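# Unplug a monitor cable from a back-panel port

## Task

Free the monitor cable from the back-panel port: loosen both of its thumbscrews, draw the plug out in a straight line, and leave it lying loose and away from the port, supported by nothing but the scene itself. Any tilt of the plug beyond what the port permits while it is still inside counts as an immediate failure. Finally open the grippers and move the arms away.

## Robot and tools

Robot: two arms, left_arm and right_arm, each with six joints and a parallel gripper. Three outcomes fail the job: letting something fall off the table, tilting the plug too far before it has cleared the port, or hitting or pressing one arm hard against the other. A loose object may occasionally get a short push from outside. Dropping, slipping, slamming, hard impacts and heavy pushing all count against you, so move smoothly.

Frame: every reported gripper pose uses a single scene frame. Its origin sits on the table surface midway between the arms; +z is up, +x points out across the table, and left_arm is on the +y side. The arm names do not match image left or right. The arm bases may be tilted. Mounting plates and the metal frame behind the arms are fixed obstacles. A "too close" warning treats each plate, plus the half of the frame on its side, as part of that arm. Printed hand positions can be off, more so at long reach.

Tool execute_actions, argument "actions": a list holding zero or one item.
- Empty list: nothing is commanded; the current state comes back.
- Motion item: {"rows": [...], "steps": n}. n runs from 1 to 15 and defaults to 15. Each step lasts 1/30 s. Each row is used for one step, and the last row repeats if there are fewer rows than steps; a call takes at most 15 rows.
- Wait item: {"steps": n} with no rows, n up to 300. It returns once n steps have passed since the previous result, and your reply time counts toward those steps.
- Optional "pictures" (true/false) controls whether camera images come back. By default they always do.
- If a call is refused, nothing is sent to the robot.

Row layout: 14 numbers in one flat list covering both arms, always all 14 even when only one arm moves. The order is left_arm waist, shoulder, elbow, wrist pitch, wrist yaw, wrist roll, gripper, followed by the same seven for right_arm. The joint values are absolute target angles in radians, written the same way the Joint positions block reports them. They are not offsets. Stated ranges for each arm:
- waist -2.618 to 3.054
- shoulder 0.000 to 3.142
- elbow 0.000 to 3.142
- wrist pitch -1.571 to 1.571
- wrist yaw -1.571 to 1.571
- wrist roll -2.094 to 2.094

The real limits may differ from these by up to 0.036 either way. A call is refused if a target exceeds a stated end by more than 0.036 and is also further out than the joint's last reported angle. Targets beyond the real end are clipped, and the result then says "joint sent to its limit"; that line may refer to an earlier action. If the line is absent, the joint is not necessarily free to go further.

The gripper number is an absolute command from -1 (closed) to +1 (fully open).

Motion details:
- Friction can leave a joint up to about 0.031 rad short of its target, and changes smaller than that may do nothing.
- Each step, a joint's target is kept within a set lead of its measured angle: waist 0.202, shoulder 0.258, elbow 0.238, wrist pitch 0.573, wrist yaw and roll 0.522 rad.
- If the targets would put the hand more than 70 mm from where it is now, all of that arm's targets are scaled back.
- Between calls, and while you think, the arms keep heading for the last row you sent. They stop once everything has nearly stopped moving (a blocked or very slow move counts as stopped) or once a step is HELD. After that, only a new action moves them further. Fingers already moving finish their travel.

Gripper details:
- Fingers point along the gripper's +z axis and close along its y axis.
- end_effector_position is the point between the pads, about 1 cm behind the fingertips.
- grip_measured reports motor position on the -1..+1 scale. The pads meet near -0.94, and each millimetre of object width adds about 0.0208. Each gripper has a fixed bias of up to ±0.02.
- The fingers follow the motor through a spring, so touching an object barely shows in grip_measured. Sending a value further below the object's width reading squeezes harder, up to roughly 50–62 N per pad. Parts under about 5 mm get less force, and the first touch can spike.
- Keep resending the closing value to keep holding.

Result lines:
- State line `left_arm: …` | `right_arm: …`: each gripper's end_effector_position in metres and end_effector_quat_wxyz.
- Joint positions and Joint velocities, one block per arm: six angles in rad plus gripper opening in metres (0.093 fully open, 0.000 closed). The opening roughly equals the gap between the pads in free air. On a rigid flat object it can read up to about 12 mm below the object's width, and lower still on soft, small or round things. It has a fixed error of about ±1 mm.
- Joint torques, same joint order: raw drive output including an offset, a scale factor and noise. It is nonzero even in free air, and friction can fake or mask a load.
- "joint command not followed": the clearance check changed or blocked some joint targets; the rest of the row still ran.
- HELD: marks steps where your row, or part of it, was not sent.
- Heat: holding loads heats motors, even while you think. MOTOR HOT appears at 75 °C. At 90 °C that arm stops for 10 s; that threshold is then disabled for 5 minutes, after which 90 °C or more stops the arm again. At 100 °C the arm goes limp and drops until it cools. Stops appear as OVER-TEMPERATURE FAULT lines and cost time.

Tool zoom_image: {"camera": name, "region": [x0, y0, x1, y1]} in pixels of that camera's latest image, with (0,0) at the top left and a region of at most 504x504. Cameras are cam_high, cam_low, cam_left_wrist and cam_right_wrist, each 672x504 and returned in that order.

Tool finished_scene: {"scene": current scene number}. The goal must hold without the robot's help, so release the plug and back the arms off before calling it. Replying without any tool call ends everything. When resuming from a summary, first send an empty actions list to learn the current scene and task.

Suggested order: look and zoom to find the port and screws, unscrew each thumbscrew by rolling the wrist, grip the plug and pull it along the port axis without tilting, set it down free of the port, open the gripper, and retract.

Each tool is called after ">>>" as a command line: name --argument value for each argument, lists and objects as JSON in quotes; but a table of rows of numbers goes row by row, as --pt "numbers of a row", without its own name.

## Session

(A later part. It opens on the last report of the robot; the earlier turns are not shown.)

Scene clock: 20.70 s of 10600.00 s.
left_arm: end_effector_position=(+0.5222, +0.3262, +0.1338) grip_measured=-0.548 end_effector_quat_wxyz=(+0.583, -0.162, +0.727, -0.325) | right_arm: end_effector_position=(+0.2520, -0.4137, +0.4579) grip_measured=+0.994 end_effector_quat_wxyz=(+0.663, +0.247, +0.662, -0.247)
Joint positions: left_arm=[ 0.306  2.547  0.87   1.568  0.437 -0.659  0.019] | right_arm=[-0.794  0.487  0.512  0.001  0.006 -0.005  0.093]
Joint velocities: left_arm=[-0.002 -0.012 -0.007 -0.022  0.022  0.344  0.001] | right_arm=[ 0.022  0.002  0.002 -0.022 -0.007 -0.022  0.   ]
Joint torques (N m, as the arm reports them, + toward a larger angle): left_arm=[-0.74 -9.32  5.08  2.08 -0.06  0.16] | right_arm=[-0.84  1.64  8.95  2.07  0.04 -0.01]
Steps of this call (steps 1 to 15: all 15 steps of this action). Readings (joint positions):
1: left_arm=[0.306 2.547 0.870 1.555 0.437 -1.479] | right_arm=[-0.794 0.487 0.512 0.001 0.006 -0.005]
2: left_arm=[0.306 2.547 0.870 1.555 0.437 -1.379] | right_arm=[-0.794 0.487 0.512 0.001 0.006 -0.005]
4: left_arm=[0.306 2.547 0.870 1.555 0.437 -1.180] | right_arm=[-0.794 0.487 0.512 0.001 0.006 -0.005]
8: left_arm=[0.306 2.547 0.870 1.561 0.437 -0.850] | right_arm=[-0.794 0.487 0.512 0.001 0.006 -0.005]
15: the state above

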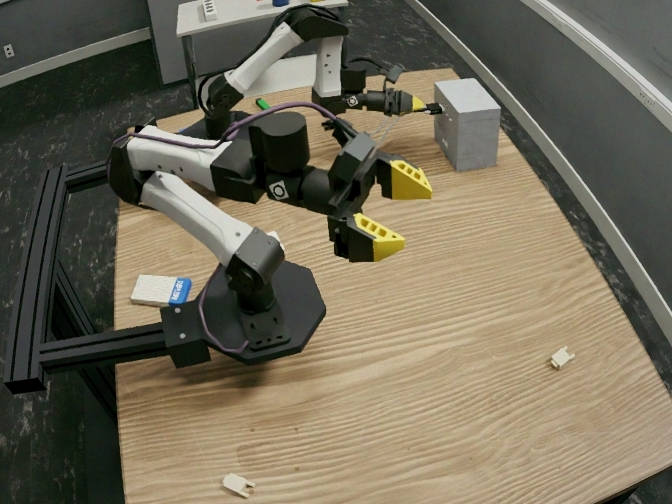

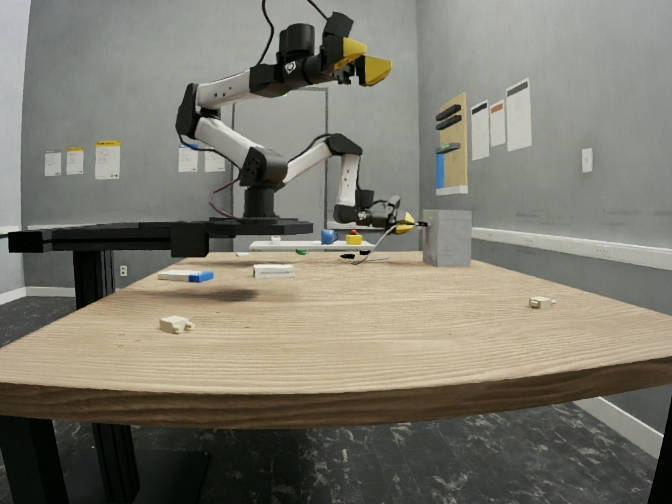

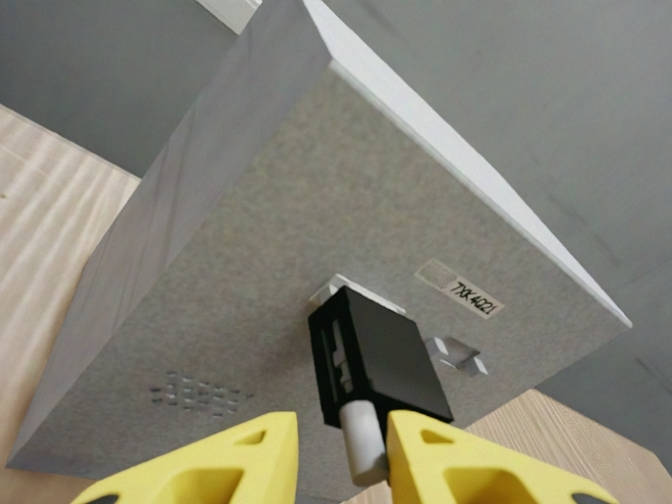

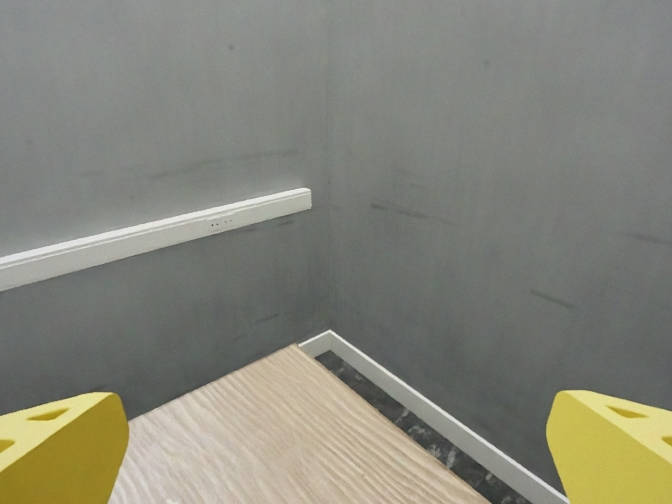

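>>> execute_actions --actions '[{"rows":[[0.29,2.56,0.9,1.555,0.43,-0.85,-0.6,-0.8,0.5,0.5,0,0,0,1]]}]' --pictures false

>>> execute_actions --actions '[{"rows":[[0.29,2.56,0.9,1.555,0.43,-0.85,-0.88,-0.8,0.5,0.5,0,0,0,1],[0.29,2.56,0.9,1.555,0.43,-2.09,-0.88,-0.8,0.5,0.5,0,0,0,1]]}]'

>>> execute_actions --actions '[{"rows":[[0.29,2.56,0.9,1.555,0.43,-1.97,-0.6,-0.8,0.5,0.5,0,0,0,1],[0.29,2.56,0.9,1.555,0.43,-0.72,-0.6,-0.8,0.5,0.5,0,0,0,1]]}]'

Scene clock: 24.33 s of 10600.00 s.
left_arm: end_effector_position=(+0.5240, +0.3217, +0.1352) grip_measured=-0.598 end_effector_quat_wxyz=(+0.553, -0.220, +0.710, -0.378) | right_arm: end_effector_position=(+0.2520, -0.4137, +0.4579) grip_measured=+0.994 end_effector_quat_wxyz=(+0.663, +0.247, +0.662, -0.247)
Joint positions: left_arm=[ 0.297  2.547  0.877  1.566  0.438 -0.833  0.016] | right_arm=[-0.794  0.487  0.512  0.001  0.006 -0.005  0.093]
Joint velocities: left_arm=[-0.002  0.007 -0.012 -0.037 -0.022 -0.125 -0.001] | right_arm=[-0.012  0.007  0.017 -0.022 -0.037 -0.066 -0.001]
Joint torques (N m, as the arm reports them, + toward a larger angle): left_arm=[-0.67 -9.29  5.11  2.12 -0.05  0.01] | right_arm=[-1.02  1.8   9.12  2.11  0.05  0.02]
Steps of this call (steps 1 to 30: the robot went on to your last target; steps 31 to 90: nothing new was sent; then 0.13 s passed at rest; steps 91 to 105: all 15 steps of this action). Readings (joint positions):
91: left_arm=[0.305 2.547 0.872 1.569 0.439 -0.649] | right_arm=[-0.794 0.487 0.512 0.001 0.006 -0.005]
92: left_arm=[0.303 2.547 0.875 1.568 0.439 -0.687] | right_arm=[-0.794 0.487 0.512 0.001 0.006 -0.005]
94: left_arm=[0.299 2.547 0.876 1.567 0.439 -0.743] | right_arm=[-0.794 0.487 0.512 0.001 0.006 -0.005]
98: left_arm=[0.297 2.547 0.877 1.566 0.438 -0.801] | right_arm=[-0.794 0.487 0.512 0.001 0.006 -0.005]
105: the state above

Scene clock: 24.83 s of 10600.00 s.
left_arm: end_effector_position=(+0.5234, +0.3217, +0.1314) grip_measured=-0.871 end_effector_quat_wxyz=(-0.267, +0.566, -0.488, +0.609) | right_arm: end_effector_position=(+0.2520, -0.4137, +0.4579) grip_measured=+0.994 end_effector_quat_wxyz=(+0.663, +0.247, +0.662, -0.247)
Joint positions: left_arm=[ 0.297  2.551  0.877  1.556  0.435 -1.943  0.003] | right_arm=[-0.794  0.487  0.512  0.001  0.006 -0.005  0.093]
Joint velocities: left_arm=[ 0.012  0.012 -0.007 -0.007 -0.081 -0.784 -0.   ] | right_arm=[ 0.002  0.002  0.002  0.007  0.022  0.037 -0.   ]
Joint torques (N m, as the arm reports them, + toward a larger angle): left_arm=[-0.44 -9.49  5.    2.2  -0.07 -0.14] | right_arm=[-1.03  1.68  8.97  2.09  0.06  0.01]
joint sent to its limit (left arm) — the command would take joint 6 (wrist roll) past its lower limit, so that joint was sent only as far as its limit.
Steps of this call (steps 1 to 15: all 15 steps of this action). Readings (joint positions):
1: left_arm=[0.297 2.547 0.877 1.566 0.438 -0.835] | right_arm=[-0.794 0.487 0.512 0.001 0.006 -0.005]
2: left_arm=[0.297 2.547 0.877 1.566 0.437 -0.917] | right_arm=[-0.794 0.487 0.512 0.001 0.006 -0.005]
4: left_arm=[0.297 2.547 0.877 1.564 0.435 -1.116] | right_arm=[-0.794 0.487 0.512 0.001 0.006 -0.005]
8: left_arm=[0.297 2.547 0.877 1.558 0.433 -1.508] | right_arm=[-0.794 0.487 0.512 0.001 0.006 -0.005]
15: the state above

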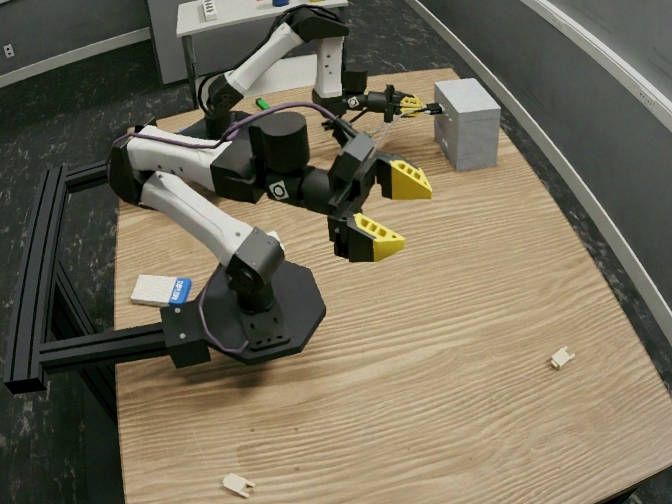

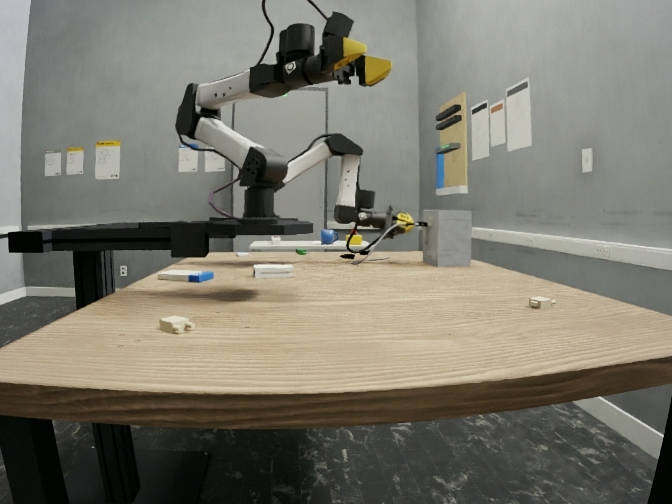

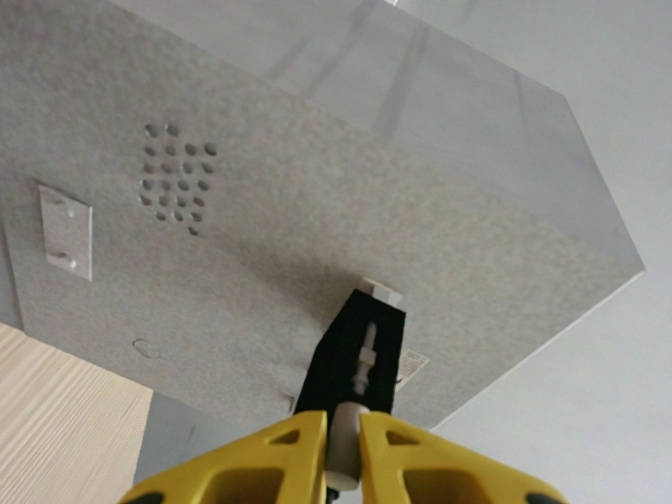

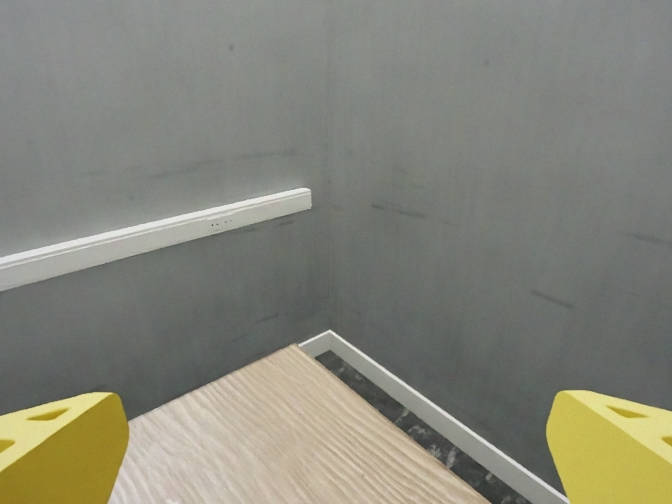

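Scene clock: 25.33 s of 10600.00 s.
left_arm: end_effector_position=(+0.5235, +0.3220, +0.1317) grip_measured=-0.602 end_effector_quat_wxyz=(+0.547, -0.228, +0.711, -0.379) | right_arm: end_effector_position=(+0.2520, -0.4137, +0.4579) grip_measured=+0.994 end_effector_quat_wxyz=(+0.663, +0.247, +0.662, -0.247)
Joint positions: left_arm=[ 0.297  2.551  0.877  1.559  0.434 -0.843  0.016] | right_arm=[-0.794  0.487  0.512  0.001  0.006 -0.005  0.093]
Joint velocities: left_arm=[-0.007  0.012 -0.017  0.066 -0.051  0.813 -0.001] | right_arm=[ 0.007 -0.002 -0.002 -0.066 -0.037 -0.081 -0.001]
Joint torques (N m, as the arm reports them, + toward a larger angle): left_arm=[-0.63 -9.52  5.12  2.12  0.03  0.21] | right_arm=[-0.76  1.81  9.13  2.09  0.05 -0.06]
Steps of this call (steps 1 to 15: all 15 steps of this action). Readings (joint positions):
1: left_arm=[0.297 2.551 0.877 1.556 0.435 -1.950] | right_arm=[-0.794 0.487 0.512 0.001 0.006 -0.005]
2: left_arm=[0.297 2.551 0.877 1.555 0.434 -1.868] | right_arm=[-0.794 0.487 0.512 0.001 0.006 -0.005]
4: left_arm=[0.297 2.551 0.877 1.555 0.434 -1.669] | right_arm=[-0.794 0.487 0.512 0.001 0.006 -0.005]
8: left_arm=[0.297 2.551 0.877 1.555 0.434 -1.270] | right_arm=[-0.794 0.487 0.512 0.001 0.006 -0.005]
15: the state above

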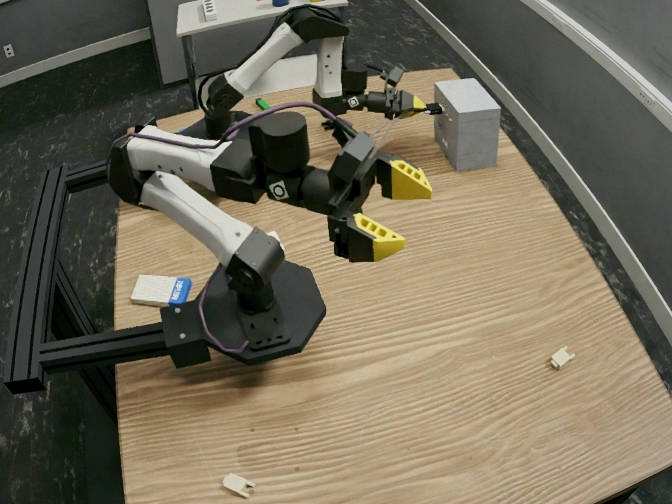

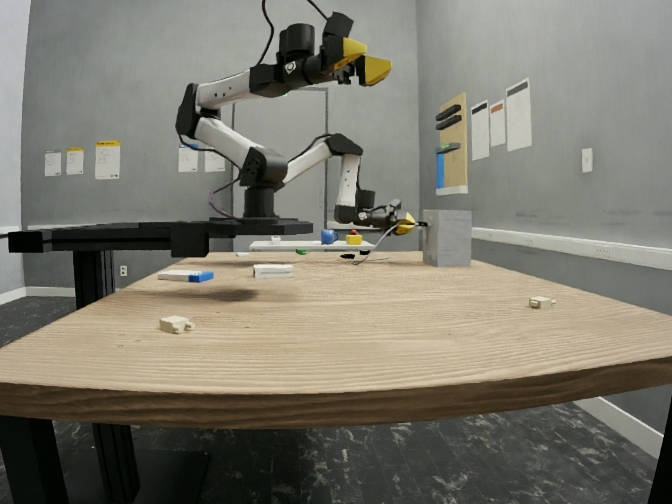

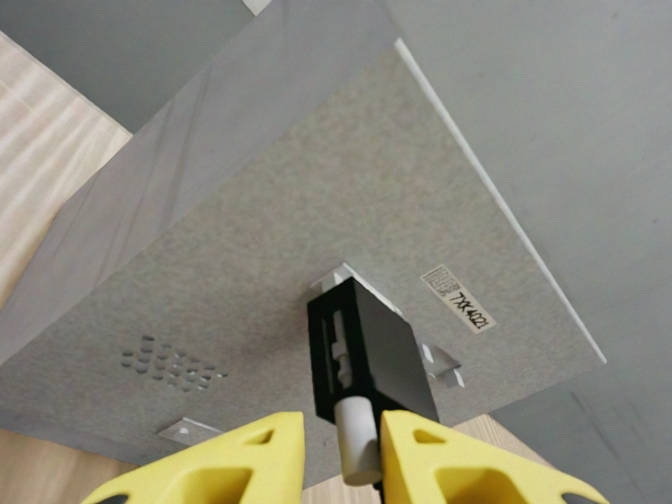

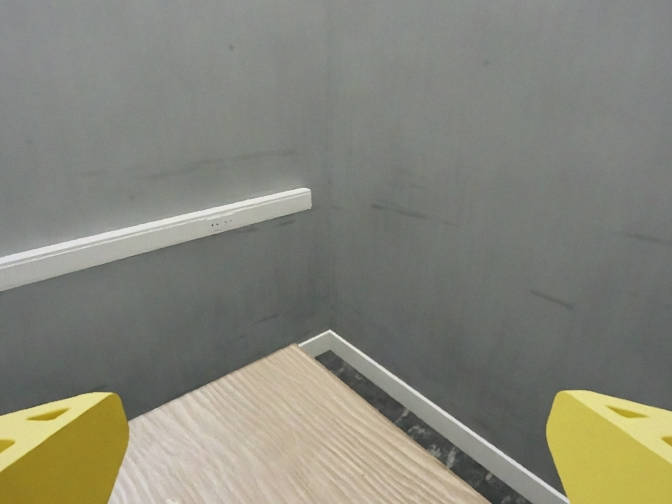

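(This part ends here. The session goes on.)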